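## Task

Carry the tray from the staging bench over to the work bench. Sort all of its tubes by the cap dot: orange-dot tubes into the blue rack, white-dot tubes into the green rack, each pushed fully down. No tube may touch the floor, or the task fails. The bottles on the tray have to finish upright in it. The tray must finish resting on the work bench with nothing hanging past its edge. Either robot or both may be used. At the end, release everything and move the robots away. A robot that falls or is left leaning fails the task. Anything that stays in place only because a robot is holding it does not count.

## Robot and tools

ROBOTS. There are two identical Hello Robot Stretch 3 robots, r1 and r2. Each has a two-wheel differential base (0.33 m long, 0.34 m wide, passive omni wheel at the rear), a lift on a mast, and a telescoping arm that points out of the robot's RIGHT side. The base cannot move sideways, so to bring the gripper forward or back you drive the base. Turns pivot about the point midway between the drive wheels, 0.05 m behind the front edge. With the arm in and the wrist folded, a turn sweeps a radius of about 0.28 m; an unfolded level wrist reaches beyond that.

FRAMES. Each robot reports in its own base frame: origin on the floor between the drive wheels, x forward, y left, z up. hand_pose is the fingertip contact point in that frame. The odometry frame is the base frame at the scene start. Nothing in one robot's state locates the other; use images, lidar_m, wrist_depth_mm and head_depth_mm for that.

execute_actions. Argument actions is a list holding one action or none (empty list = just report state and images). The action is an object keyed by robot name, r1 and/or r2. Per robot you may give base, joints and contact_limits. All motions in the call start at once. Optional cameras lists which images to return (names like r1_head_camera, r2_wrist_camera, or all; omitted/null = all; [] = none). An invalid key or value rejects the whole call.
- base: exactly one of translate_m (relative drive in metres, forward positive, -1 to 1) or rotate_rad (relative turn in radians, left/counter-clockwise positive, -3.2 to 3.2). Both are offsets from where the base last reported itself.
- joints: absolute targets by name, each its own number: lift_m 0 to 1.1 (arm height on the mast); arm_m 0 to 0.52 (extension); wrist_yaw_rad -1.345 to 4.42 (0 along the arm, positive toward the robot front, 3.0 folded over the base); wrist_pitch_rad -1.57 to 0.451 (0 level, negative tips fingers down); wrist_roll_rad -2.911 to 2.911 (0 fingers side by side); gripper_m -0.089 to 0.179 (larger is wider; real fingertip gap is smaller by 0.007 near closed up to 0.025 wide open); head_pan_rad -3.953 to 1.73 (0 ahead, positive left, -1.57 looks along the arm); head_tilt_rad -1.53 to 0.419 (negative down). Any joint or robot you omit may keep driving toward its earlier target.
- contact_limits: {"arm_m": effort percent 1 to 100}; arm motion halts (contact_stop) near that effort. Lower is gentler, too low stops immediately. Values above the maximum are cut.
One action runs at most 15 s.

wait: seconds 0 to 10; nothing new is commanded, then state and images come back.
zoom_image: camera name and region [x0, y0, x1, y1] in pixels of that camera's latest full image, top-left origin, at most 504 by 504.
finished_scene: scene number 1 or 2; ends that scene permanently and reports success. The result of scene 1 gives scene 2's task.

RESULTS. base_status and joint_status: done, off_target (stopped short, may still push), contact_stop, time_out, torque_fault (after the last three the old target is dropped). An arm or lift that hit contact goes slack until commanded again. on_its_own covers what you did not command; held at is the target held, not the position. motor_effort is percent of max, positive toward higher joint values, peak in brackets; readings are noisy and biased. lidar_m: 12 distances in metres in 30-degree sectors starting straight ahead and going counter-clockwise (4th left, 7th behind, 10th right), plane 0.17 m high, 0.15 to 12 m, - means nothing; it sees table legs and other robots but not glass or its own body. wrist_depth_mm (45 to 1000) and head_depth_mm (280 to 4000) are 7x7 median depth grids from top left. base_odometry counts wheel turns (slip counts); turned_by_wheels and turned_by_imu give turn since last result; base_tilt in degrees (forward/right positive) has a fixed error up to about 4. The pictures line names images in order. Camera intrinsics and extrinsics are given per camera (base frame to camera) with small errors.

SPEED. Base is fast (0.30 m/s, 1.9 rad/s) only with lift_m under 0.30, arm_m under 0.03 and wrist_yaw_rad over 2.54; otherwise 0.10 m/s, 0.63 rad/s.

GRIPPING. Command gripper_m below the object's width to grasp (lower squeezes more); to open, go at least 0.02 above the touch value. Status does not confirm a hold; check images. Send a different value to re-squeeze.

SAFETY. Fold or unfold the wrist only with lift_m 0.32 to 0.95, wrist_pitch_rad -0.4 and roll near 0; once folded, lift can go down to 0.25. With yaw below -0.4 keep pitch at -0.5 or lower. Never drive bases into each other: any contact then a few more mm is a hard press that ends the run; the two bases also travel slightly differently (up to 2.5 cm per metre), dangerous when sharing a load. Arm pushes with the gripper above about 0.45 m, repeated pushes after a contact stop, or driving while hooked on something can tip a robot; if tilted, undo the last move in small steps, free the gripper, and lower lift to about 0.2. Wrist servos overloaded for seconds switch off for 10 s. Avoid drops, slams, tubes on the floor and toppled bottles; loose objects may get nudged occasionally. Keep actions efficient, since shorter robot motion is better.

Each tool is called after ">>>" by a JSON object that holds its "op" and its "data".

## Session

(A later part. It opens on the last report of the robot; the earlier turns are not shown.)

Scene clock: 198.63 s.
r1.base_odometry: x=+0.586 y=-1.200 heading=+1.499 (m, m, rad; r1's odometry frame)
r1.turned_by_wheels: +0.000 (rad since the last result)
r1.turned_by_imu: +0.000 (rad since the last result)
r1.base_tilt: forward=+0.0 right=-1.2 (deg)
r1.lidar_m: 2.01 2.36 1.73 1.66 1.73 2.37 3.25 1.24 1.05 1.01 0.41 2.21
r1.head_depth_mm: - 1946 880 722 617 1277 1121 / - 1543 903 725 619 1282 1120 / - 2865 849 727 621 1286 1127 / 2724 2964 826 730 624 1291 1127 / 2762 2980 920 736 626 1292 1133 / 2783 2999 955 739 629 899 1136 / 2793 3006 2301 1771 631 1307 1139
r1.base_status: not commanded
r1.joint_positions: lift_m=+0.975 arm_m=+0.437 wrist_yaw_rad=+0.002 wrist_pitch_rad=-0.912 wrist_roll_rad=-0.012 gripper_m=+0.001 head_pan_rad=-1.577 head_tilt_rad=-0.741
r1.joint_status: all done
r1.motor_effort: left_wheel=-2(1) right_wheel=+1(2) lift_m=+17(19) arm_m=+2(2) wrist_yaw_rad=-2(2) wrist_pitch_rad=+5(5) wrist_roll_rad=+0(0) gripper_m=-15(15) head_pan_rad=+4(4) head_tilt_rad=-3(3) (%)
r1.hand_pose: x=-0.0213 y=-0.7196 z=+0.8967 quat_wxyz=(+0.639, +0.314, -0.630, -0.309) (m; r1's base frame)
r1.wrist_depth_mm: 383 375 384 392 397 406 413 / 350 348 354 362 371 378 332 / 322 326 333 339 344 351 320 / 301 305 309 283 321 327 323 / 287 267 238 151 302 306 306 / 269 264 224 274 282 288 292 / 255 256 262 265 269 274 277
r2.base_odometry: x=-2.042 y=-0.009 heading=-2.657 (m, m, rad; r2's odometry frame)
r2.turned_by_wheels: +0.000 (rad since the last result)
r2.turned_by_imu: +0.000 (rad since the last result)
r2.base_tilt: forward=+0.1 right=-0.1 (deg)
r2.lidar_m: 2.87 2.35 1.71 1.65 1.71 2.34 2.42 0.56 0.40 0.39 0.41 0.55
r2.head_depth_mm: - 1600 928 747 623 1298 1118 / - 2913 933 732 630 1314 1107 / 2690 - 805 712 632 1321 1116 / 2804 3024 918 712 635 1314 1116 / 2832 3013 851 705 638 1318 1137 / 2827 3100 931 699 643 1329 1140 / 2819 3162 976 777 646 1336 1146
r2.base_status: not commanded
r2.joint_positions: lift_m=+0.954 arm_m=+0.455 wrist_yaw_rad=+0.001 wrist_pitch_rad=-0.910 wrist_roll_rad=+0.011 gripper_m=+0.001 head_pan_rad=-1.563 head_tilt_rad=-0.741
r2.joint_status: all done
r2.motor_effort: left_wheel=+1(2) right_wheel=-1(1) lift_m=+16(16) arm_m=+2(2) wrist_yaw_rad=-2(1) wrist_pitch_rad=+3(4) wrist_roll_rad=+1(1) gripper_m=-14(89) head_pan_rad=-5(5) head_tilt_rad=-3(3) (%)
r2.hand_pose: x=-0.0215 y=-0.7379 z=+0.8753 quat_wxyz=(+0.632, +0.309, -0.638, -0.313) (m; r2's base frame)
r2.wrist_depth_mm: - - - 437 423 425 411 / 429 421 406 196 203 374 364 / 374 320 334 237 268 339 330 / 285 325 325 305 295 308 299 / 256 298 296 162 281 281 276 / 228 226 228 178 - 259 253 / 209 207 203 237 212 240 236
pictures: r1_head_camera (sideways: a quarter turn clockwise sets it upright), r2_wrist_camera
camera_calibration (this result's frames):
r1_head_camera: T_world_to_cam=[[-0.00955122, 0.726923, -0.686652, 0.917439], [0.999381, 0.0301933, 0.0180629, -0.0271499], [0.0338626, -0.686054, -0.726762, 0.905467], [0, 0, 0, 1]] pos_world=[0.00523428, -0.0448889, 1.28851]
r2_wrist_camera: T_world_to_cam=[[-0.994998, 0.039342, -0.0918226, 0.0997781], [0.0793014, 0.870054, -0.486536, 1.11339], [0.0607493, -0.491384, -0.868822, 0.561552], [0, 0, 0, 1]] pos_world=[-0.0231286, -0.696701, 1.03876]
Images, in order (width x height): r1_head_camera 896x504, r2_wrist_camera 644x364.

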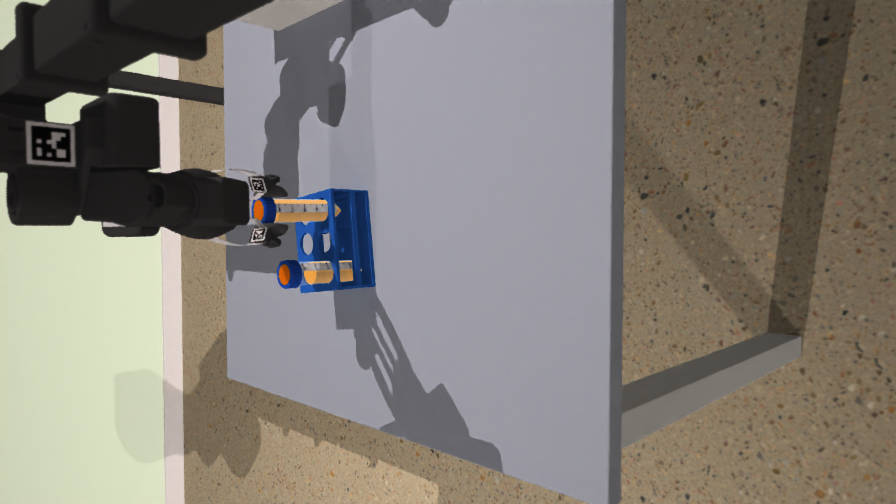

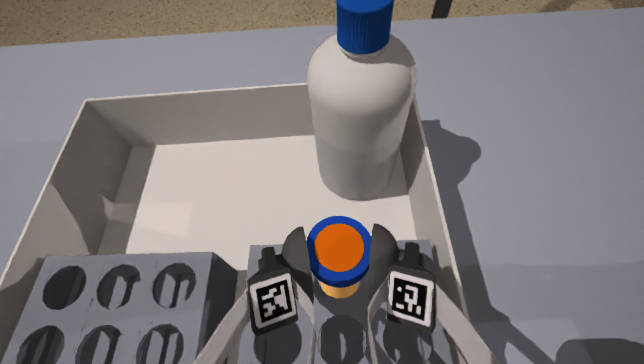

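>>> {"op": "execute_actions", "data": {"actions": [{"r1":{"joints":{"lift_m":0.949}},"r2":{"joints":{"lift_m":1.06}}}], "cameras": []}}

>>> {"op": "execute_actions", "data": {"actions": [{"r1":{"joints":{"gripper_m":0.06}},"r2":{"joints":{"arm_m":0.412}}}], "cameras": []}}

>>> {"op": "execute_actions", "data": {"actions": [{"r1":{"joints":{"lift_m":1.02}},"r2":{"base":{"translate_m":-0.06}}}], "cameras": []}}

>>> {"op": "execute_actions", "data": {"actions": [{"r1":{"joints":{"arm_m":0.0}},"r2":{"base":{"translate_m":-0.35}}}], "cameras": ["r1_head_camera","r2_head_camera","r2_wrist_camera"]}}

Scene clock: 201.70 s.
r1.base_odometry: x=+0.586 y=-1.200 heading=+1.499 (m, m, rad; r1's odometry frame)
r1.turned_by_wheels: +0.000 (rad since the last result)
r1.turned_by_imu: +0.000 (rad since the last result)
r1.base_tilt: forward=+0.0 right=-1.2 (deg)
r1.lidar_m: 2.01 2.37 1.73 1.67 1.73 2.37 3.25 1.24 1.05 1.01 0.41 2.22
r1.head_depth_mm: 2624 - 869 721 619 1280 1120 / - 1302 905 728 621 1284 1123 / 2619 - 848 730 622 1283 1122 / 2770 2965 824 731 626 1290 1131 / 2739 2988 919 734 627 1297 1133 / 2763 2940 955 739 628 896 1130 / 2760 3021 2305 1777 632 1305 1142
r1.base_status: not commanded
r1.joint_positions: lift_m=+0.949 arm_m=+0.437 wrist_yaw_rad=+0.001 wrist_pitch_rad=-0.912 wrist_roll_rad=-0.012 gripper_m=+0.001 head_pan_rad=-1.577 head_tilt_rad=-0.741
r1.joint_status: all done
r1.motor_effort: left_wheel=-2(2) right_wheel=+1(1) lift_m=+17(18) arm_m=+2(2) wrist_yaw_rad=-3(2) wrist_pitch_rad=+5(5) wrist_roll_rad=+0(0) gripper_m=-15(15) head_pan_rad=+4(3) head_tilt_rad=-3(2) (%)
r1.hand_pose: x=-0.0214 y=-0.7196 z=+0.8707 quat_wxyz=(+0.639, +0.314, -0.631, -0.309) (m; r1's base frame)
r1.wrist_depth_mm: 339 341 348 359 363 374 327 / 314 318 324 331 337 341 315 / 294 296 302 310 312 321 316 / 277 278 225 228 292 298 298 / 259 145 209 150 277 280 284 / 245 164 222 249 255 263 267 / 233 235 238 241 245 249 252
r2.base_odometry: x=-2.042 y=-0.009 heading=-2.657 (m, m, rad; r2's odometry frame)
r2.turned_by_wheels: +0.000 (rad since the last result)
r2.turned_by_imu: +0.000 (rad since the last result)
r2.base_tilt: forward=+0.2 right=-0.2 (deg)
r2.lidar_m: 2.87 2.34 1.71 1.65 1.72 2.34 2.41 0.56 0.41 0.39 0.40 0.55
r2.head_depth_mm: 2696 2919 928 744 625 1306 1119 / 2783 2984 934 731 629 1301 1105 / - 1874 827 712 633 1310 1110 / 2784 2966 914 715 636 1317 1113 / 2810 3003 847 705 637 1324 1139 / 2802 3051 932 701 641 1335 1141 / 2831 3078 978 775 645 1331 1144
r2.base_status: not commanded
r2.joint_positions: lift_m=+1.059 arm_m=+0.455 wrist_yaw_rad=+0.001 wrist_pitch_rad=-0.911 wrist_roll_rad=+0.011 gripper_m=+0.001 head_pan_rad=-1.563 head_tilt_rad=-0.741
r2.joint_status: all done
r2.motor_effort: left_wheel=+1(1) right_wheel=-1(1) lift_m=+52(54) arm_m=+1(1) wrist_yaw_rad=-2(2) wrist_pitch_rad=+4(4) wrist_roll_rad=+1(1) gripper_m=-14(13) head_pan_rad=-5(5) head_tilt_rad=-4(3) (%)
r2.hand_pose: x=-0.0215 y=-0.7376 z=+0.9807 quat_wxyz=(+0.632, +0.310, -0.638, -0.313) (m; r2's base frame)
r2.wrist_depth_mm: - - - - - - - / - - - - 525 517 506 / 526 515 502 482 475 467 454 / 472 447 429 323 420 422 417 / 430 407 408 163 393 386 381 / 393 337 360 177 - 359 352 / 358 304 323 294 316 333 326
pictures: none
No camera images: the call's "cameras" was empty. Leave "cameras" out to get every camera's image.

Scene clock: 203.10 s.
r1.base_odometry: x=+0.586 y=-1.200 heading=+1.499 (m, m, rad; r1's odometry frame)
r1.turned_by_wheels: +0.000 (rad since the last result)
r1.turned_by_imu: +0.000 (rad since the last result)
r1.base_tilt: forward=+0.0 right=-1.3 (deg)
r1.lidar_m: 2.01 2.36 1.73 1.67 1.73 2.36 3.25 1.24 1.05 1.01 0.41 2.22
r1.head_depth_mm: 2618 - 870 722 617 1281 1119 / - 1298 904 726 620 1279 1129 / 2637 - 850 728 622 1285 1123 / 2751 2952 814 730 626 1290 1130 / 2751 2981 919 733 627 1296 1132 / 2776 2994 956 740 628 896 1138 / 2741 3014 2302 1771 631 1304 1139
r1.base_status: not commanded
r1.joint_positions: lift_m=+0.949 arm_m=+0.437 wrist_yaw_rad=+0.001 wrist_pitch_rad=-0.909 wrist_roll_rad=-0.012 gripper_m=+0.060 head_pan_rad=-1.577 head_tilt_rad=-0.741
r1.joint_status: all done
r1.motor_effort: left_wheel=-2(2) right_wheel=+2(2) lift_m=+18(17) arm_m=+2(2) wrist_yaw_rad=-1(2) wrist_pitch_rad=+4(5) wrist_roll_rad=+0(0) gripper_m=+0(84) head_pan_rad=+4(4) head_tilt_rad=-2(3) (%)
r1.hand_pose: x=-0.0214 y=-0.7201 z=+0.8710 quat_wxyz=(+0.639, +0.313, -0.631, -0.309) (m; r1's base frame)
r1.wrist_depth_mm: 341 343 350 357 367 375 364 / 314 321 325 332 339 345 318 / 292 299 305 308 315 319 315 / 276 279 225 229 293 301 300 / 259 146 214 152 279 280 284 / 246 140 218 249 257 264 268 / 233 235 239 241 244 249 252
r2.base_odometry: x=-2.042 y=-0.009 heading=-2.657 (m, m, rad; r2's odometry frame)
r2.turned_by_wheels: +0.000 (rad since the last result)
r2.turned_by_imu: +0.000 (rad since the last result)
r2.base_tilt: forward=+0.3 right=-0.1 (deg)
r2.lidar_m: 2.86 2.34 1.72 1.65 1.71 2.34 2.42 0.56 0.41 0.39 0.40 0.55
r2.head_depth_mm: 2710 2853 924 746 625 1298 1119 / 2805 2979 931 730 629 1303 1109 / - 939 802 712 631 1307 1110 / 2838 3029 917 714 635 1312 1116 / 2778 2986 849 707 641 1322 1138 / 2800 3061 933 699 643 1332 1141 / 2858 3095 978 779 647 1336 1153
r2.base_status: not commanded
r2.joint_positions: lift_m=+1.059 arm_m=+0.412 wrist_yaw_rad=+0.001 wrist_pitch_rad=-0.912 wrist_roll_rad=+0.011 gripper_m=+0.001 head_pan_rad=-1.563 head_tilt_rad=-0.741
r2.joint_status: all done
r2.motor_effort: left_wheel=+1(1) right_wheel=-1(1) lift_m=+52(52) arm_m=-3(3) wrist_yaw_rad=-1(0) wrist_pitch_rad=+4(4) wrist_roll_rad=+1(2) gripper_m=-13(14) head_pan_rad=-5(5) head_tilt_rad=-3(4) (%)
r2.hand_pose: x=-0.0215 y=-0.6951 z=+0.9807 quat_wxyz=(+0.632, +0.310, -0.638, -0.313) (m; r2's base frame)
r2.wrist_depth_mm: - - - - - - - / - 581 560 553 531 521 506 / 532 513 445 324 464 463 455 / 473 452 444 427 426 422 412 / 433 410 410 163 396 391 381 / 393 329 338 178 - 360 351 / 364 323 342 336 330 332 325
pictures: none
No camera images: the call's "cameras" was empty. Leave "cameras" out to get every camera's image.

Scene clock: 205.60 s.
r1.base_odometry: x=+0.586 y=-1.200 heading=+1.499 (m, m, rad; r1's odometry frame)
r1.turned_by_wheels: +0.000 (rad since the last result)
r1.turned_by_imu: +0.000 (rad since the last result)
r1.base_tilt: forward=+0.0 right=-1.3 (deg)
r1.lidar_m: 2.01 2.36 1.73 1.66 1.73 2.37 3.25 1.24 1.05 1.01 0.42 2.21
r1.head_depth_mm: 2777 2954 879 722 619 1284 1122 / 2778 2853 905 726 620 1286 1117 / - 2873 878 727 623 1288 1125 / 2742 2979 822 731 626 1287 1129 / 2749 2964 917 734 628 1293 1135 / 2769 2982 953 737 629 897 1131 / 2743 3009 2299 1766 630 1299 1139
r1.base_status: not commanded
r1.joint_positions: lift_m=+1.020 arm_m=+0.437 wrist_yaw_rad=+0.001 wrist_pitch_rad=-0.909 wrist_roll_rad=-0.012 gripper_m=+0.060 head_pan_rad=-1.577 head_tilt_rad=-0.741
r1.joint_status: all done
r1.motor_effort: left_wheel=-1(1) right_wheel=+2(2) lift_m=+30(31) arm_m=+2(2) wrist_yaw_rad=-1(2) wrist_pitch_rad=+4(4) wrist_roll_rad=+0(0) gripper_m=+0(0) head_pan_rad=+4(4) head_tilt_rad=-3(3) (%)
r1.hand_pose: x=-0.0214 y=-0.7201 z=+0.9414 quat_wxyz=(+0.639, +0.313, -0.631, -0.309) (m; r1's base frame)
r1.wrist_depth_mm: - 437 441 456 461 470 478 / - 402 408 417 426 436 385 / 383 377 382 391 394 398 366 / 353 352 361 362 375 374 335 / 328 331 285 279 352 353 326 / 309 313 262 302 324 334 328 / 294 295 300 304 309 313 315
r2.base_odometry: x=-1.989 y=+0.019 heading=-2.657 (m, m, rad; r2's odometry frame)
r2.turned_by_wheels: +0.000 (rad since the last result)
r2.turned_by_imu: +0.000 (rad since the last result)
r2.base_tilt: forward=+0.2 right=-0.3 (deg)
r2.lidar_m: 2.93 2.34 1.72 1.65 1.71 2.35 2.35 0.56 0.41 0.39 0.41 0.55
r2.head_depth_mm: 2788 2953 927 744 625 1294 1109 / 2808 2822 939 752 628 1306 1111 / - 3008 870 739 631 1309 1113 / 2802 3002 836 716 634 1316 1131 / 2802 3021 922 720 639 1322 1138 / 2790 3041 857 699 642 1327 1145 / 2856 3065 977 718 645 1335 1144
r2.base_status: done
r2.joint_positions: lift_m=+1.059 arm_m=+0.412 wrist_yaw_rad=+0.001 wrist_pitch_rad=-0.912 wrist_roll_rad=+0.011 gripper_m=+0.001 head_pan_rad=-1.563 head_tilt_rad=-0.741
r2.joint_status: not commanded
r2.motor_effort: left_wheel=+1(2) right_wheel=-1(6) lift_m=+52(52) arm_m=-3(3) wrist_yaw_rad=-1(1) wrist_pitch_rad=+4(4) wrist_roll_rad=+1(1) gripper_m=-14(13) head_pan_rad=-5(5) head_tilt_rad=-3(4) (%)
r2.hand_pose: x=-0.0215 y=-0.6951 z=+0.9807 quat_wxyz=(+0.632, +0.310, -0.638, -0.313) (m; r2's base frame)
r2.wrist_depth_mm: - - - - - - - / - 578 569 550 536 523 505 / 537 515 440 313 476 464 455 / 474 443 451 400 431 428 415 / 423 398 410 163 399 390 381 / 380 339 341 177 - 360 339 / 314 342 340 337 336 334 325
pictures: none
No camera images: the call's "cameras" was empty. Leave "cameras" out to get every camera's image.

Scene clock: 210.17 s.
r1.base_odometry: x=+0.586 y=-1.200 heading=+1.499 (m, m, rad; r1's odometry frame)
r1.turned_by_wheels: +0.000 (rad since the last result)
r1.turned_by_imu: -0.001 (rad since the last result)
r1.base_tilt: forward=+0.0 right=-1.2 (deg)
r1.lidar_m: 2.01 2.36 1.73 1.67 1.73 2.37 3.25 1.24 1.05 1.01 0.41 2.21
r1.head_depth_mm: 2725 2983 - - - 1228 1123 / 2724 2988 - - - - 1122 / 2735 2954 - - - 1223 1127 / 708 758 827 711 640 1293 1130 / 2794 2975 917 733 627 1293 1132 / 2770 2971 955 737 628 900 1129 / 2761 2993 2289 1785 630 1308 1138
r1.base_status: not commanded
r1.joint_positions: lift_m=+1.020 arm_m=+0.001 wrist_yaw_rad=+0.001 wrist_pitch_rad=-0.909 wrist_roll_rad=-0.012 gripper_m=+0.060 head_pan_rad=-1.577 head_tilt_rad=-0.741
r1.joint_status: all done
joint sent to its limit — the command would take r1.arm_m past its lower limit, so that joint was sent only as far as its limit.
r1.motor_effort: left_wheel=-2(1) right_wheel=+2(2) lift_m=+30(30) arm_m=-2(2) wrist_yaw_rad=-2(1) wrist_pitch_rad=+4(4) wrist_roll_rad=+0(0) gripper_m=+0(0) head_pan_rad=+3(4) head_tilt_rad=-2(2) (%)
r1.hand_pose: x=-0.0214 y=-0.2846 z=+0.9414 quat_wxyz=(+0.639, +0.313, -0.631, -0.309) (m; r1's base frame)
r1.wrist_depth_mm: - 435 445 457 464 460 399 / - 404 412 418 428 435 440 / 385 379 386 391 396 402 413 / 355 355 362 365 375 376 383 / - 552 362 - - - - / - - - - - - - / 959 964 968 - - - -
r2.base_odometry: x=-1.679 y=+0.182 heading=-2.657 (m, m, rad; r2's odometry frame)
r2.turned_by_wheels: +0.000 (rad since the last result)
r2.turned_by_imu: +0.002 (rad since the last result)
r2.base_tilt: forward=+0.3 right=-0.1 (deg)
r2.lidar_m: 3.28 2.34 1.71 1.65 1.71 2.35 2.01 2.23 0.41 0.39 0.41 0.55
r2.head_depth_mm: 2747 2961 931 748 626 771 1119 / 2845 2996 938 752 629 1307 1108 / - 3050 805 756 632 1310 1108 / 2670 2976 891 760 635 1314 1137 / 2802 3016 960 768 640 1316 1133 / 2814 3065 960 772 643 1326 1149 / 2870 3115 884 754 645 1330 1149
r2.base_status: done
r2.joint_positions: lift_m=+1.059 arm_m=+0.412 wrist_yaw_rad=+0.001 wrist_pitch_rad=-0.912 wrist_roll_rad=+0.011 gripper_m=+0.001 head_pan_rad=-1.563 head_tilt_rad=-0.741
r2.joint_status: not commanded
r2.motor_effort: left_wheel=+1(3) right_wheel=-1(4) lift_m=+52(52) arm_m=-3(3) wrist_yaw_rad=-1(1) wrist_pitch_rad=+4(4) wrist_roll_rad=+1(1) gripper_m=-14(14) head_pan_rad=-5(5) head_tilt_rad=-4(5) (%)
r2.hand_pose: x=-0.0215 y=-0.6951 z=+0.9807 quat_wxyz=(+0.632, +0.310, -0.638, -0.313) (m; r2's base frame)
r2.wrist_depth_mm: - - - - - - - / - 577 559 547 537 - - / 522 517 501 486 480 - - / 392 455 450 443 434 438 - / 390 420 410 163 396 388 - / 367 387 383 177 - 360 - / 354 357 349 337 336 333 967
pictures: r1_head_camera (sideways: a quarter turn clockwise sets it upright), r2_head_camera (sideways: a quarter turn clockwise sets it upright), r2_wrist_camera
camera_calibration (this result's frames):
r1_head_camera: T_world_to_cam=[[-0.00971856, 0.726934, -0.686638, 0.917423], [0.999374, 0.0304231, 0.0180635, -0.0271507], [0.0340207, -0.686033, -0.726775, 0.905483], [0, 0, 0, 1]] pos_world=[0.00524462, -0.0448888, 1.28851]
r2_head_camera: T_world_to_cam=[[0.0116987, 0.68215, -0.731119, 0.96911], [0.997842, 0.0392768, 0.0526127, -0.064754], [0.0646058, -0.730157, -0.680218, 0.840937], [0, 0, 0, 1]] pos_world=[-0.00105244, -0.044519, 1.28396]
r2_wrist_camera: T_world_to_cam=[[-0.994998, 0.0394709, -0.0917667, 0.107811], [0.0793015, 0.870733, -0.48532, 1.12678], [0.0607483, -0.49017, -0.869507, 0.675659], [0, 0, 0, 1]] pos_world=[-0.0231287, -0.654188, 1.14423]
Images, in order (width x height): r1_head_camera 896x504, r2_head_camera 896x504, r2_wrist_camera 644x364.

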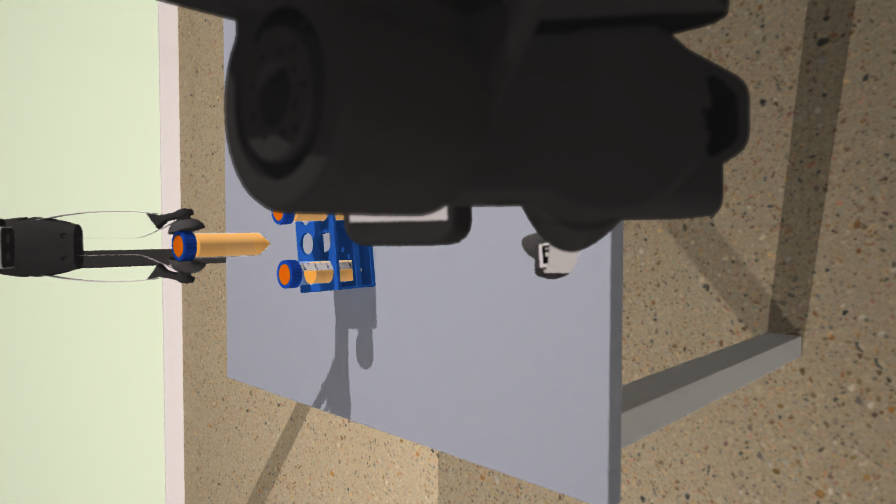

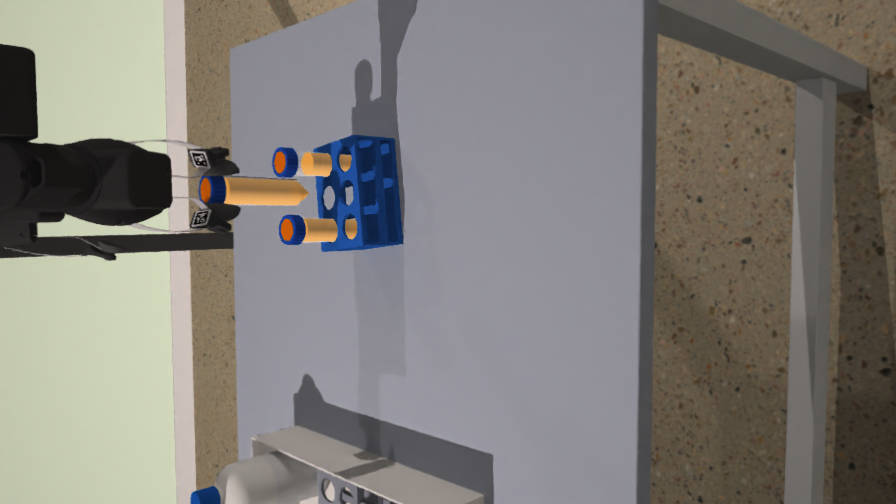

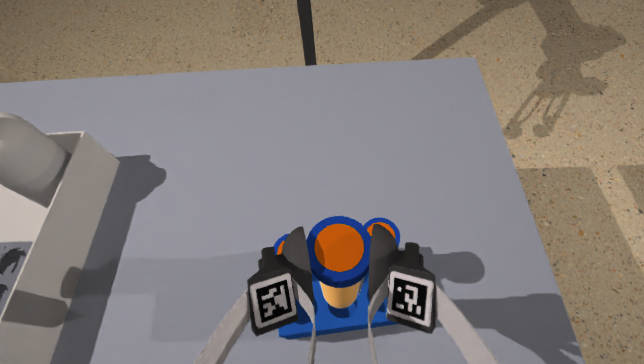

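>>> {"op": "execute_actions", "data": {"actions": [{"r2":{"joints":{"lift_m":1.005}}}], "cameras": ["r2_head_camera"]}}

>>> {"op": "zoom_image", "data": {"camera": "r2_head_camera", "region": [220,120,420,270]}}

Scene clock: 212.17 s.
r1.base_odometry: x=+0.586 y=-1.200 heading=+1.499 (m, m, rad; r1's odometry frame)
r1.turned_by_wheels: +0.000 (rad since the last result)
r1.turned_by_imu: +0.000 (rad since the last result)
r1.base_tilt: forward=+0.1 right=-1.2 (deg)
r1.lidar_m: 2.00 2.36 1.73 1.67 1.73 2.37 3.24 1.24 1.05 1.01 0.42 2.21
r1.head_depth_mm: 2729 2975 - - - 1231 1120 / 2730 2972 - - - - 1124 / 2761 2952 - - - 1231 1128 / 717 1595 806 712 643 1290 1130 / 2759 2969 917 736 627 1295 1132 / 2759 2974 959 736 629 897 1137 / 2773 2983 2301 1794 632 1301 1141
r1.base_status: not commanded
r1.joint_positions: lift_m=+1.020 arm_m=+0.001 wrist_yaw_rad=+0.001 wrist_pitch_rad=-0.909 wrist_roll_rad=-0.012 gripper_m=+0.060 head_pan_rad=-1.577 head_tilt_rad=-0.741
r1.joint_status: not commanded
r1.motor_effort: left_wheel=-2(2) right_wheel=+2(2) lift_m=+29(30) arm_m=-2(2) wrist_yaw_rad=+0(1) wrist_pitch_rad=+4(4) wrist_roll_rad=+0(0) gripper_m=+0(0) head_pan_rad=+4(4) head_tilt_rad=-3(2) (%)
r1.hand_pose: x=-0.0214 y=-0.2846 z=+0.9414 quat_wxyz=(+0.639, +0.313, -0.631, -0.309) (m; r1's base frame)
r1.wrist_depth_mm: - 437 449 454 465 457 395 / - 403 415 422 427 437 438 / 385 382 385 390 399 405 413 / 353 353 363 366 374 380 385 / - 556 367 - - - - / - - - - - - - / 950 953 974 - - - -
r2.base_odometry: x=-1.679 y=+0.182 heading=-2.657 (m, m, rad; r2's odometry frame)
r2.turned_by_wheels: +0.000 (rad since the last result)
r2.turned_by_imu: +0.000 (rad since the last result)
r2.base_tilt: forward=+0.1 right=-0.2 (deg)
r2.lidar_m: 3.26 2.34 1.71 1.65 1.71 2.35 2.01 2.23 0.41 0.39 0.41 0.56
r2.head_depth_mm: 2826 2958 934 748 625 776 1114 / - 3011 936 752 628 1303 1104 / - - 784 757 632 1309 1116 / 2701 2992 889 761 634 1309 1136 / 2831 3036 958 765 638 1324 1140 / 2812 3085 966 773 642 1329 1146 / 2851 3092 881 753 648 1340 1148
r2.base_status: not commanded
r2.joint_positions: lift_m=+1.006 arm_m=+0.412 wrist_yaw_rad=+0.001 wrist_pitch_rad=-0.912 wrist_roll_rad=+0.011 gripper_m=+0.001 head_pan_rad=-1.563 head_tilt_rad=-0.741
r2.joint_status: all done
r2.motor_effort: left_wheel=+1(0) right_wheel=-1(1) lift_m=+17(48) arm_m=-3(3) wrist_yaw_rad=+0(2) wrist_pitch_rad=+4(4) wrist_roll_rad=+1(1) gripper_m=-14(13) head_pan_rad=-5(5) head_tilt_rad=-4(4) (%)
r2.hand_pose: x=-0.0215 y=-0.6951 z=+0.9270 quat_wxyz=(+0.632, +0.310, -0.638, -0.313) (m; r2's base frame)
r2.wrist_depth_mm: - - - - - - - / 516 495 480 470 458 468 - / 380 441 434 420 410 407 - / 377 394 391 379 372 363 - / 356 362 353 163 334 332 - / 334 333 330 178 - 310 975 / 311 306 299 288 286 288 285
pictures: r2_head_camera (sideways: a quarter turn clockwise sets it upright)
camera_calibration (this result's frames):
r2_head_camera: T_world_to_cam=[[0.0116989, 0.68215, -0.731119, 0.96911], [0.997842, 0.0392766, 0.0526127, -0.064754], [0.0646056, -0.730157, -0.680218, 0.840937], [0, 0, 0, 1]] pos_world=[-0.00105245, -0.044519, 1.28396]
Images, in order (width x height): r2_head_camera 896x504.

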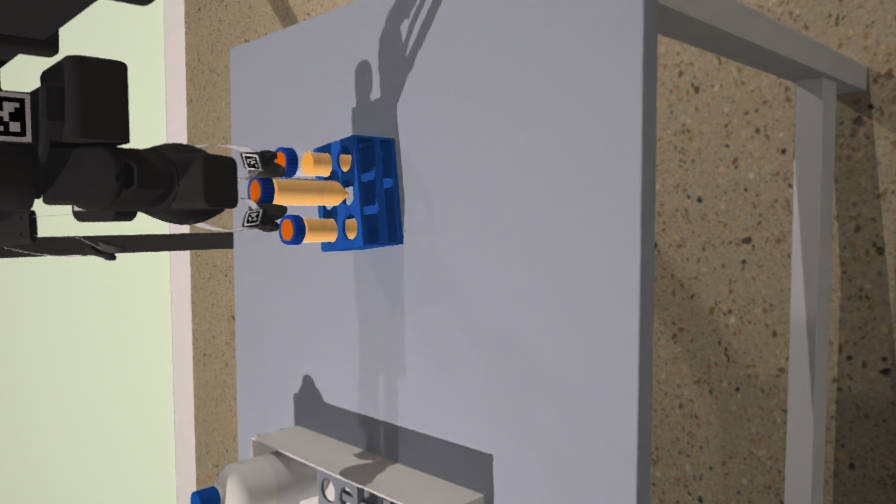

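Region (220, 120, 420, 270) of r2_head_camera's 896x504 image, scaled by 2.520, with more detail than that image has; it fills the top 378 rows of this view, and the rest is white.

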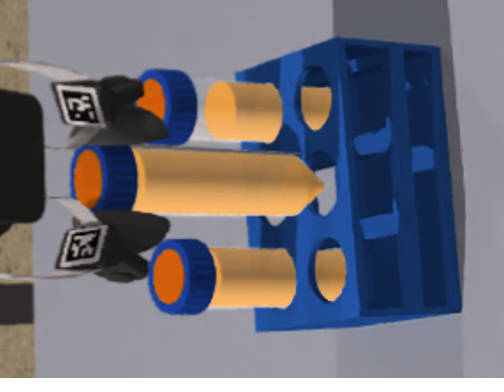

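>>> {"op": "execute_actions", "data": {"actions": [{"r2":{"joints":{"lift_m":0.975,"arm_m":0.415}}}], "cameras": ["r2_head_camera"]}}

>>> {"op": "execute_actions", "data": {"actions": [{"r2":{"joints":{"lift_m":0.949}}}], "cameras": []}}

>>> {"op": "execute_actions", "data": {"actions": [{"r2":{"joints":{"gripper_m":0.055}}}], "cameras": ["r2_wrist_camera"]}}

>>> {"op": "execute_actions", "data": {"actions": [{"r2":{"joints":{"lift_m":1.03}}}], "cameras": ["r2_head_camera"]}}

>>> {"op": "execute_actions", "data": {"actions": [{"r2":{"joints":{"arm_m":0.005}}}], "cameras": ["r2_nav_camera","r1_nav_camera"]}}

Scene clock: 214.37 s.
r1.base_odometry: x=+0.586 y=-1.200 heading=+1.499 (m, m, rad; r1's odometry frame)
r1.turned_by_wheels: +0.000 (rad since the last result)
r1.turned_by_imu: +0.000 (rad since the last result)
r1.base_tilt: forward=+0.0 right=-1.2 (deg)
r1.lidar_m: 2.01 2.35 1.72 1.66 1.73 2.36 3.25 1.24 1.05 1.01 0.41 2.22
r1.head_depth_mm: 2732 2943 - - - 1233 1122 / 2748 2987 - - - - 1128 / 2737 2947 - - - 1222 1128 / 712 1111 806 713 641 1293 1130 / 2785 2971 918 735 628 1296 1130 / 2769 2984 960 737 628 897 1135 / 2801 2983 2305 1778 633 1300 1139
r1.base_status: not commanded
r1.joint_positions: lift_m=+1.020 arm_m=+0.001 wrist_yaw_rad=+0.001 wrist_pitch_rad=-0.909 wrist_roll_rad=-0.012 gripper_m=+0.060 head_pan_rad=-1.577 head_tilt_rad=-0.741
r1.joint_status: not commanded
r1.motor_effort: left_wheel=-1(1) right_wheel=+2(2) lift_m=+29(30) arm_m=-2(2) wrist_yaw_rad=-1(1) wrist_pitch_rad=+4(4) wrist_roll_rad=+0(0) gripper_m=+0(0) head_pan_rad=+4(4) head_tilt_rad=-3(3) (%)
r1.hand_pose: x=-0.0214 y=-0.2846 z=+0.9414 quat_wxyz=(+0.639, +0.313, -0.631, -0.309) (m; r1's base frame)
r1.wrist_depth_mm: - 437 447 454 464 458 395 / - 403 411 420 428 433 439 / 382 377 385 391 403 406 410 / 354 355 362 366 372 377 384 / - 550 364 - - - - / - - - - - - - / 929 968 967 - - - -
r2.base_odometry: x=-1.679 y=+0.182 heading=-2.657 (m, m, rad; r2's odometry frame)
r2.turned_by_wheels: +0.000 (rad since the last result)
r2.turned_by_imu: +0.000 (rad since the last result)
r2.base_tilt: forward=+0.1 right=-0.2 (deg)
r2.lidar_m: 3.28 2.35 1.71 1.65 1.72 2.36 2.02 2.23 0.41 0.39 0.41 0.55
r2.head_depth_mm: - 2962 930 747 626 774 1119 / - 2922 934 750 626 1305 1102 / - - 803 758 631 1320 1112 / 2658 2995 921 763 635 1312 1130 / 2821 3035 958 766 640 1326 1144 / 2815 3088 969 769 643 1323 1144 / 2839 3107 884 754 646 1335 1147
r2.base_status: not commanded
r2.joint_positions: lift_m=+0.976 arm_m=+0.415 wrist_yaw_rad=+0.001 wrist_pitch_rad=-0.912 wrist_roll_rad=+0.011 gripper_m=+0.001 head_pan_rad=-1.563 head_tilt_rad=-0.741
r2.joint_status: all done
r2.motor_effort: left_wheel=+1(1) right_wheel=-1(0) lift_m=+17(16) arm_m=+1(0) wrist_yaw_rad=-2(1) wrist_pitch_rad=+4(5) wrist_roll_rad=+2(1) gripper_m=-13(14) head_pan_rad=-5(5) head_tilt_rad=-3(4) (%)
r2.hand_pose: x=-0.0215 y=-0.6974 z=+0.8970 quat_wxyz=(+0.632, +0.310, -0.638, -0.313) (m; r2's base frame)
r2.wrist_depth_mm: - - - 481 473 - - / 465 451 437 426 414 412 - / 376 399 393 384 371 365 - / 358 364 351 346 328 329 - / 337 328 317 163 298 300 - / 307 302 294 177 - 279 277 / 283 278 270 261 261 260 255
pictures: r2_head_camera (sideways: a quarter turn clockwise sets it upright)
camera_calibration (this result's frames):
r2_head_camera: T_world_to_cam=[[0.0116989, 0.68215, -0.731119, 0.96911], [0.997842, 0.0392766, 0.0526127, -0.064754], [0.0646056, -0.730157, -0.680218, 0.840937], [0, 0, 0, 1]] pos_world=[-0.00105245, -0.044519, 1.28396]
Images, in order (width x height): r2_head_camera 896x504.

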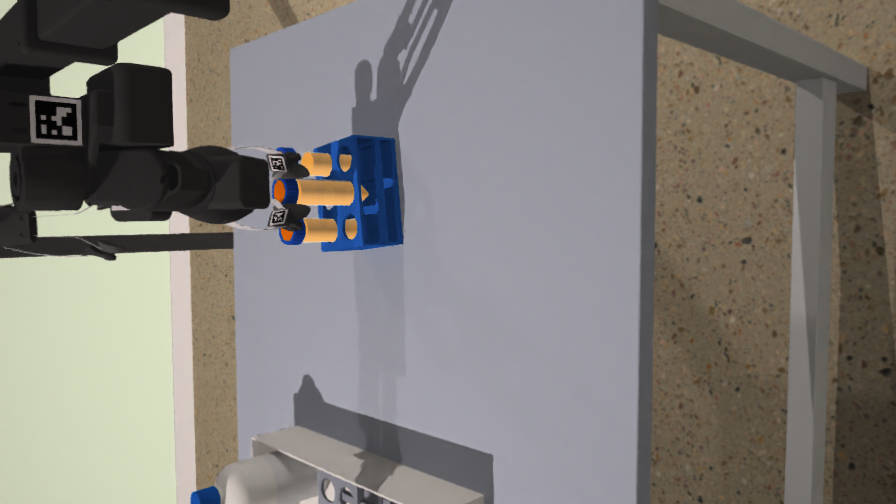

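Scene clock: 215.37 s.
r1.base_odometry: x=+0.586 y=-1.200 heading=+1.499 (m, m, rad; r1's odometry frame)
r1.turned_by_wheels: +0.000 (rad since the last result)
r1.turned_by_imu: +0.000 (rad since the last result)
r1.base_tilt: forward=+0.0 right=-1.1 (deg)
r1.lidar_m: 2.00 2.35 1.72 1.67 1.72 2.37 3.26 1.24 1.05 1.01 0.42 2.22
r1.head_depth_mm: 2733 2958 - - - 1227 1121 / 2738 2961 - - - - 1124 / 2745 2951 - - - 1221 1127 / 716 1066 804 712 641 1290 1132 / 2755 2991 917 737 627 1295 1131 / 2777 2991 955 736 629 896 1134 / 2748 2997 2306 1777 632 1302 1143
r1.base_status: not commanded
r1.joint_positions: lift_m=+1.020 arm_m=+0.001 wrist_yaw_rad=+0.001 wrist_pitch_rad=-0.909 wrist_roll_rad=-0.012 gripper_m=+0.060 head_pan_rad=-1.577 head_tilt_rad=-0.741
r1.joint_status: not commanded
r1.motor_effort: left_wheel=-1(1) right_wheel=+2(2) lift_m=+30(29) arm_m=-2(2) wrist_yaw_rad=-1(1) wrist_pitch_rad=+4(4) wrist_roll_rad=+0(0) gripper_m=+0(0) head_pan_rad=+4(4) head_tilt_rad=-3(3) (%)
r1.hand_pose: x=-0.0214 y=-0.2846 z=+0.9414 quat_wxyz=(+0.639, +0.313, -0.631, -0.309) (m; r1's base frame)
r1.wrist_depth_mm: - 434 444 455 463 457 397 / - 404 414 419 428 434 441 / 384 375 384 391 397 406 412 / 353 356 361 367 373 376 383 / - 552 362 - - - - / - - - - - - - / 948 951 974 - - - -
r2.base_odometry: x=-1.679 y=+0.182 heading=-2.657 (m, m, rad; r2's odometry frame)
r2.turned_by_wheels: +0.000 (rad since the last result)
r2.turned_by_imu: +0.000 (rad since the last result)
r2.base_tilt: forward=+0.1 right=-0.2 (deg)
r2.lidar_m: 3.27 2.34 1.71 1.65 1.72 2.35 2.01 2.23 0.41 0.39 0.41 0.55
r2.head_depth_mm: 2666 2937 927 747 626 774 1116 / 2694 2790 936 749 629 1298 1107 / 2676 - 794 757 633 1305 1110 / 2670 2982 915 762 636 1313 1128 / 2821 3042 960 768 639 1319 1137 / 2800 3079 967 772 642 1330 1145 / 2847 3070 884 755 645 1336 1152
r2.base_status: not commanded
r2.joint_positions: lift_m=+0.950 arm_m=+0.415 wrist_yaw_rad=+0.001 wrist_pitch_rad=-0.911 wrist_roll_rad=+0.011 gripper_m=+0.001 head_pan_rad=-1.563 head_tilt_rad=-0.741
r2.joint_status: all done
r2.motor_effort: left_wheel=+1(1) right_wheel=-1(1) lift_m=+15(16) arm_m=+1(1) wrist_yaw_rad=-1(1) wrist_pitch_rad=+4(4) wrist_roll_rad=+1(1) gripper_m=-14(14) head_pan_rad=-5(5) head_tilt_rad=-4(3) (%)
r2.hand_pose: x=-0.0215 y=-0.6976 z=+0.8712 quat_wxyz=(+0.632, +0.310, -0.638, -0.313) (m; r2's base frame)
r2.wrist_depth_mm: - 470 461 445 432 433 - / 428 413 402 396 381 372 - / 361 367 359 348 341 333 - / 337 331 322 316 178 302 - / 305 302 289 162 247 277 276 / 279 275 270 175 - 255 252 / 258 254 247 240 238 237 233
pictures: none
No camera images: the call's "cameras" was empty. Leave "cameras" out to get every camera's image.

Scene clock: 216.50 s.
r1.base_odometry: x=+0.586 y=-1.200 heading=+1.499 (m, m, rad; r1's odometry frame)
r1.turned_by_wheels: +0.000 (rad since the last result)
r1.turned_by_imu: +0.000 (rad since the last result)
r1.base_tilt: forward=+0.1 right=-1.1 (deg)
r1.lidar_m: 2.00 2.36 1.73 1.66 1.73 2.36 3.26 1.24 1.05 1.01 0.41 2.22
r1.head_depth_mm: 2719 2957 - - - 1233 1121 / 2722 2984 - - - - 1124 / 2735 2976 - - - 1227 1124 / 716 1110 806 711 642 1291 1129 / 2729 2996 915 733 628 1292 1136 / 2757 2972 958 737 628 899 1137 / 2763 3013 2299 1771 631 1303 1139
r1.base_status: not commanded
r1.joint_positions: lift_m=+1.020 arm_m=+0.001 wrist_yaw_rad=+0.001 wrist_pitch_rad=-0.909 wrist_roll_rad=-0.012 gripper_m=+0.060 head_pan_rad=-1.577 head_tilt_rad=-0.741
r1.joint_status: not commanded
r1.motor_effort: left_wheel=-1(1) right_wheel=+2(2) lift_m=+30(30) arm_m=-2(2) wrist_yaw_rad=-2(1) wrist_pitch_rad=+4(4) wrist_roll_rad=+0(0) gripper_m=+0(0) head_pan_rad=+4(4) head_tilt_rad=-2(3) (%)
r1.hand_pose: x=-0.0214 y=-0.2846 z=+0.9414 quat_wxyz=(+0.639, +0.313, -0.631, -0.309) (m; r1's base frame)
r1.wrist_depth_mm: - 435 445 453 459 458 397 / - 407 414 421 430 435 440 / 386 376 388 393 398 406 413 / 356 354 364 368 370 378 384 / - 551 366 - - - - / - - - - - - - / 952 956 956 - - - -
r2.base_odometry: x=-1.679 y=+0.182 heading=-2.657 (m, m, rad; r2's odometry frame)
r2.turned_by_wheels: +0.000 (rad since the last result)
r2.turned_by_imu: +0.000 (rad since the last result)
r2.base_tilt: forward=+0.2 right=-0.1 (deg)
r2.lidar_m: 3.28 2.34 1.70 1.65 1.71 2.35 2.01 2.23 0.41 0.39 0.41 0.56
r2.head_depth_mm: 2647 2914 928 747 624 772 1120 / 2691 2805 936 753 628 1304 1109 / 2709 - 792 757 632 1314 1109 / 2664 3019 918 764 635 1317 1135 / 2847 3051 963 766 640 1323 1140 / 2826 3080 963 773 643 1330 1143 / 2838 3094 883 755 646 1339 1151
r2.base_status: not commanded
r2.joint_positions: lift_m=+0.950 arm_m=+0.415 wrist_yaw_rad=+0.001 wrist_pitch_rad=-0.909 wrist_roll_rad=+0.011 gripper_m=+0.055 head_pan_rad=-1.563 head_tilt_rad=-0.741
r2.joint_status: all done
r2.motor_effort: left_wheel=+1(1) right_wheel=+0(1) lift_m=+15(16) arm_m=+2(1) wrist_yaw_rad=-1(1) wrist_pitch_rad=+3(4) wrist_roll_rad=+1(1) gripper_m=+1(78) head_pan_rad=-5(5) head_tilt_rad=-4(4) (%)
r2.hand_pose: x=-0.0215 y=-0.6982 z=+0.8715 quat_wxyz=(+0.632, +0.309, -0.638, -0.312) (m; r2's base frame)
r2.wrist_depth_mm: - 480 460 440 434 436 - / 426 420 400 392 381 374 - / 364 365 360 350 339 333 - / 336 330 325 315 176 304 - / 305 302 288 163 228 278 275 / 279 276 274 199 - 256 250 / 258 253 245 239 238 236 233
pictures: r2_wrist_camera
camera_calibration (this result's frames):
r2_wrist_camera: T_world_to_cam=[[-0.994998, 0.0392052, -0.0918821, 0.0978273], [0.0793021, 0.869326, -0.487835, 1.07767], [0.0607499, -0.492681, -0.868087, 0.576223], [0, 0, 0, 1]] pos_world=[-0.0231286, -0.656784, 1.03492]
Images, in order (width x height): r2_wrist_camera 644x364.

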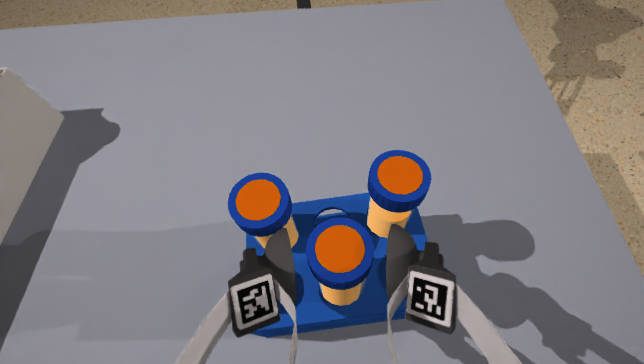

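Scene clock: 218.07 s.
r1.base_odometry: x=+0.586 y=-1.200 heading=+1.499 (m, m, rad; r1's odometry frame)
r1.turned_by_wheels: +0.000 (rad since the last result)
r1.turned_by_imu: +0.000 (rad since the last result)
r1.base_tilt: forward=+0.0 right=-1.2 (deg)
r1.lidar_m: 2.00 2.36 1.73 1.66 1.72 2.37 3.24 1.24 1.05 1.01 0.41 2.21
r1.head_depth_mm: 2713 2929 - - - 1236 1117 / 2725 3006 - - - - 1124 / 2725 2950 - - - 1225 1129 / 698 1562 809 713 641 1289 1133 / 2775 2998 920 734 627 1290 1131 / 2753 2985 954 737 629 897 1132 / 2745 2970 2299 1777 631 1307 1139
r1.base_status: not commanded
r1.joint_positions: lift_m=+1.020 arm_m=+0.001 wrist_yaw_rad=+0.001 wrist_pitch_rad=-0.909 wrist_roll_rad=-0.012 gripper_m=+0.060 head_pan_rad=-1.577 head_tilt_rad=-0.741
r1.joint_status: not commanded
r1.motor_effort: left_wheel=-2(1) right_wheel=+2(2) lift_m=+30(31) arm_m=-2(2) wrist_yaw_rad=-2(2) wrist_pitch_rad=+4(4) wrist_roll_rad=+0(0) gripper_m=+0(0) head_pan_rad=+4(4) head_tilt_rad=-3(3) (%)
r1.hand_pose: x=-0.0214 y=-0.2846 z=+0.9414 quat_wxyz=(+0.639, +0.313, -0.631, -0.309) (m; r1's base frame)
r1.wrist_depth_mm: - 438 444 455 467 458 397 / - 407 414 422 433 436 439 / 385 378 386 388 397 408 412 / 352 352 361 365 374 378 384 / - 552 363 - - - - / - - - - - - - / 939 970 968 - - - -
r2.base_odometry: x=-1.679 y=+0.182 heading=-2.657 (m, m, rad; r2's odometry frame)
r2.turned_by_wheels: +0.000 (rad since the last result)
r2.turned_by_imu: +0.000 (rad since the last result)
r2.base_tilt: forward=+0.3 right=-0.1 (deg)
r2.lidar_m: 3.28 2.33 1.72 1.65 1.72 2.35 2.01 2.22 0.41 0.39 0.41 0.55
r2.head_depth_mm: 2771 2983 933 746 624 773 1114 / 2895 2974 934 753 629 1310 1104 / - 2988 806 755 632 1307 1109 / 2651 3020 895 760 636 1319 1132 / 2794 3002 961 765 638 1322 1142 / 2801 3019 971 773 642 1328 1143 / 2826 3100 885 756 645 1334 1147
r2.base_status: not commanded
r2.joint_positions: lift_m=+1.029 arm_m=+0.415 wrist_yaw_rad=+0.001 wrist_pitch_rad=-0.909 wrist_roll_rad=+0.011 gripper_m=+0.055 head_pan_rad=-1.563 head_tilt_rad=-0.741
r2.joint_status: all done
r2.motor_effort: left_wheel=+1(1) right_wheel=+0(1) lift_m=+52(55) arm_m=+1(2) wrist_yaw_rad=-1(1) wrist_pitch_rad=+3(3) wrist_roll_rad=+1(1) gripper_m=+1(1) head_pan_rad=-5(5) head_tilt_rad=-4(3) (%)
r2.hand_pose: x=-0.0215 y=-0.6982 z=+0.9511 quat_wxyz=(+0.632, +0.309, -0.638, -0.312) (m; r2's base frame)
r2.wrist_depth_mm: - - - - - - - / 555 535 517 509 495 - - / 404 478 464 454 444 444 - / 372 428 418 405 396 398 - / 371 384 383 366 361 360 - / 354 357 354 232 - 330 - / 330 327 319 309 308 305 922
pictures: r2_head_camera (sideways: a quarter turn clockwise sets it upright)
camera_calibration (this result's frames):
r2_head_camera: T_world_to_cam=[[0.0116987, 0.68215, -0.731119, 0.96911], [0.997842, 0.0392768, 0.0526127, -0.064754], [0.0646058, -0.730157, -0.680219, 0.840937], [0, 0, 0, 1]] pos_world=[-0.00105244, -0.044519, 1.28396]
Images, in order (width x height): r2_head_camera 896x504.

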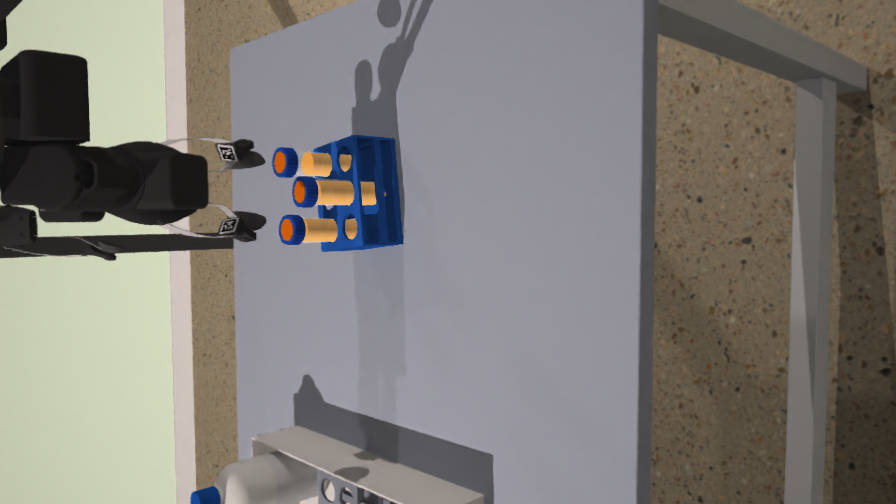

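Scene clock: 222.27 s.
r1.base_odometry: x=+0.586 y=-1.200 heading=+1.499 (m, m, rad; r1's odometry frame)
r1.turned_by_wheels: +0.000 (rad since the last result)
r1.turned_by_imu: -0.001 (rad since the last result)
r1.base_tilt: forward=+0.0 right=-1.2 (deg)
r1.lidar_m: 2.01 2.36 1.73 1.66 1.73 2.36 3.25 1.24 1.05 1.01 0.42 2.22
r1.head_depth_mm: 2721 2975 - - - 1231 1121 / 2726 2966 - - - - 1121 / 2758 2948 - - - 1225 1127 / 2596 2872 808 713 641 1289 1127 / 2766 2970 919 736 627 1291 1133 / 2745 2983 956 736 630 898 1137 / 2763 3007 2322 1780 630 1307 1135
r1.base_status: not commanded
r1.joint_positions: lift_m=+1.020 arm_m=+0.001 wrist_yaw_rad=+0.001 wrist_pitch_rad=-0.909 wrist_roll_rad=-0.012 gripper_m=+0.060 head_pan_rad=-1.577 head_tilt_rad=-0.741
r1.joint_status: not commanded
r1.motor_effort: left_wheel=-1(2) right_wheel=+2(2) lift_m=+30(30) arm_m=-2(2) wrist_yaw_rad=-1(1) wrist_pitch_rad=+4(4) wrist_roll_rad=+0(0) gripper_m=+0(0) head_pan_rad=+4(4) head_tilt_rad=-2(2) (%)
r1.hand_pose: x=-0.0214 y=-0.2846 z=+0.9414 quat_wxyz=(+0.639, +0.313, -0.631, -0.309) (m; r1's base frame)
r1.wrist_depth_mm: - 436 450 456 465 456 396 / - 403 418 421 426 438 442 / 385 376 385 391 398 405 412 / 354 354 362 367 372 379 384 / - 553 364 - - - - / - - - - - - - / 935 943 976 - - - -
r2.base_odometry: x=-1.679 y=+0.182 heading=-2.657 (m, m, rad; r2's odometry frame)
r2.turned_by_wheels: +0.000 (rad since the last result)
r2.turned_by_imu: -0.001 (rad since the last result)
r2.base_tilt: forward=+0.3 right=-0.3 (deg)
r2.lidar_m: 3.27 2.33 1.71 1.65 1.72 2.35 2.01 2.23 0.41 0.39 0.41 0.56
r2.head_depth_mm: 2764 - - - - 775 1118 / 2759 - - - - - 1105 / 2783 3025 - - - 1273 1107 / 2672 3004 919 759 623 1318 1132 / 2839 3043 960 766 639 1327 1135 / 2813 3085 965 772 643 1329 1140 / 2823 3083 883 757 647 1336 1152
r2.base_status: not commanded
r2.joint_positions: lift_m=+1.029 arm_m=+0.005 wrist_yaw_rad=+0.001 wrist_pitch_rad=-0.909 wrist_roll_rad=+0.011 gripper_m=+0.055 head_pan_rad=-1.563 head_tilt_rad=-0.741
r2.joint_status: all done
r2.motor_effort: left_wheel=+1(1) right_wheel=-1(0) lift_m=+51(52) arm_m=-3(2) wrist_yaw_rad=-2(0) wrist_pitch_rad=+3(3) wrist_roll_rad=+1(1) gripper_m=+0(0) head_pan_rad=-5(5) head_tilt_rad=-4(4) (%)
r2.hand_pose: x=-0.0215 y=-0.2887 z=+0.9511 quat_wxyz=(+0.632, +0.309, -0.638, -0.312) (m; r2's base frame)
r2.wrist_depth_mm: 544 566 598 496 559 - - / 534 525 523 505 495 - - / 449 469 468 450 444 453 - / 442 432 421 411 402 398 - / 398 393 386 376 371 363 - / - - - - - - - / - - - - 996 967 972
pictures: r1_nav_camera (sideways: a quarter turn counterclockwise sets it upright), r2_nav_camera (sideways: a quarter turn counterclockwise sets it upright)
camera_calibration (this result's frames):
r1_nav_camera: T_world_to_cam=[[0.0422136, -0.725341, 0.687095, -0.855261], [-0.998635, -0.00946365, 0.0513635, -0.0081513], [-0.0307536, -0.688325, -0.72475, 0.898882], [0, 0, 0, 1]] pos_world=[0.0556074, -0.00170943, 1.23953]
r2_nav_camera: T_world_to_cam=[[-0.0602898, -0.72045, 0.690881, -0.852236], [-0.997718, 0.0224127, -0.0636939, 0.136078], [0.0304038, -0.693144, -0.720157, 0.888997], [0, 0, 0, 1]] pos_world=[0.0573572, -0.000840452, 1.23768]
Images, in order (width x height): r1_nav_camera 672x504, r2_nav_camera 672x504.

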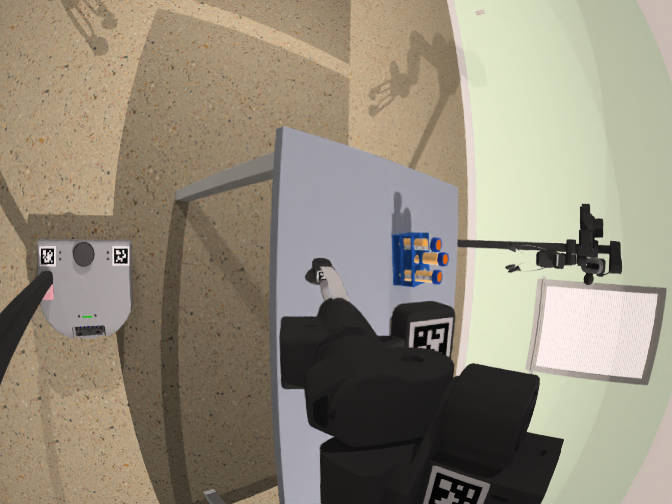

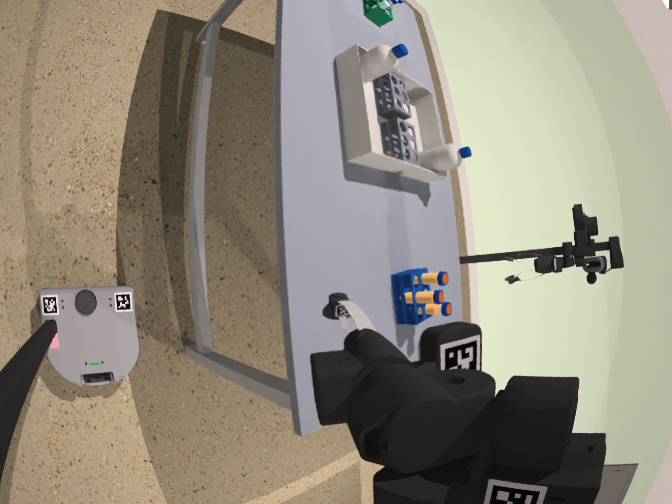

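>>> {"op": "finished_scene", "data": {"scene": 2}}

The scene is finished: the task was done.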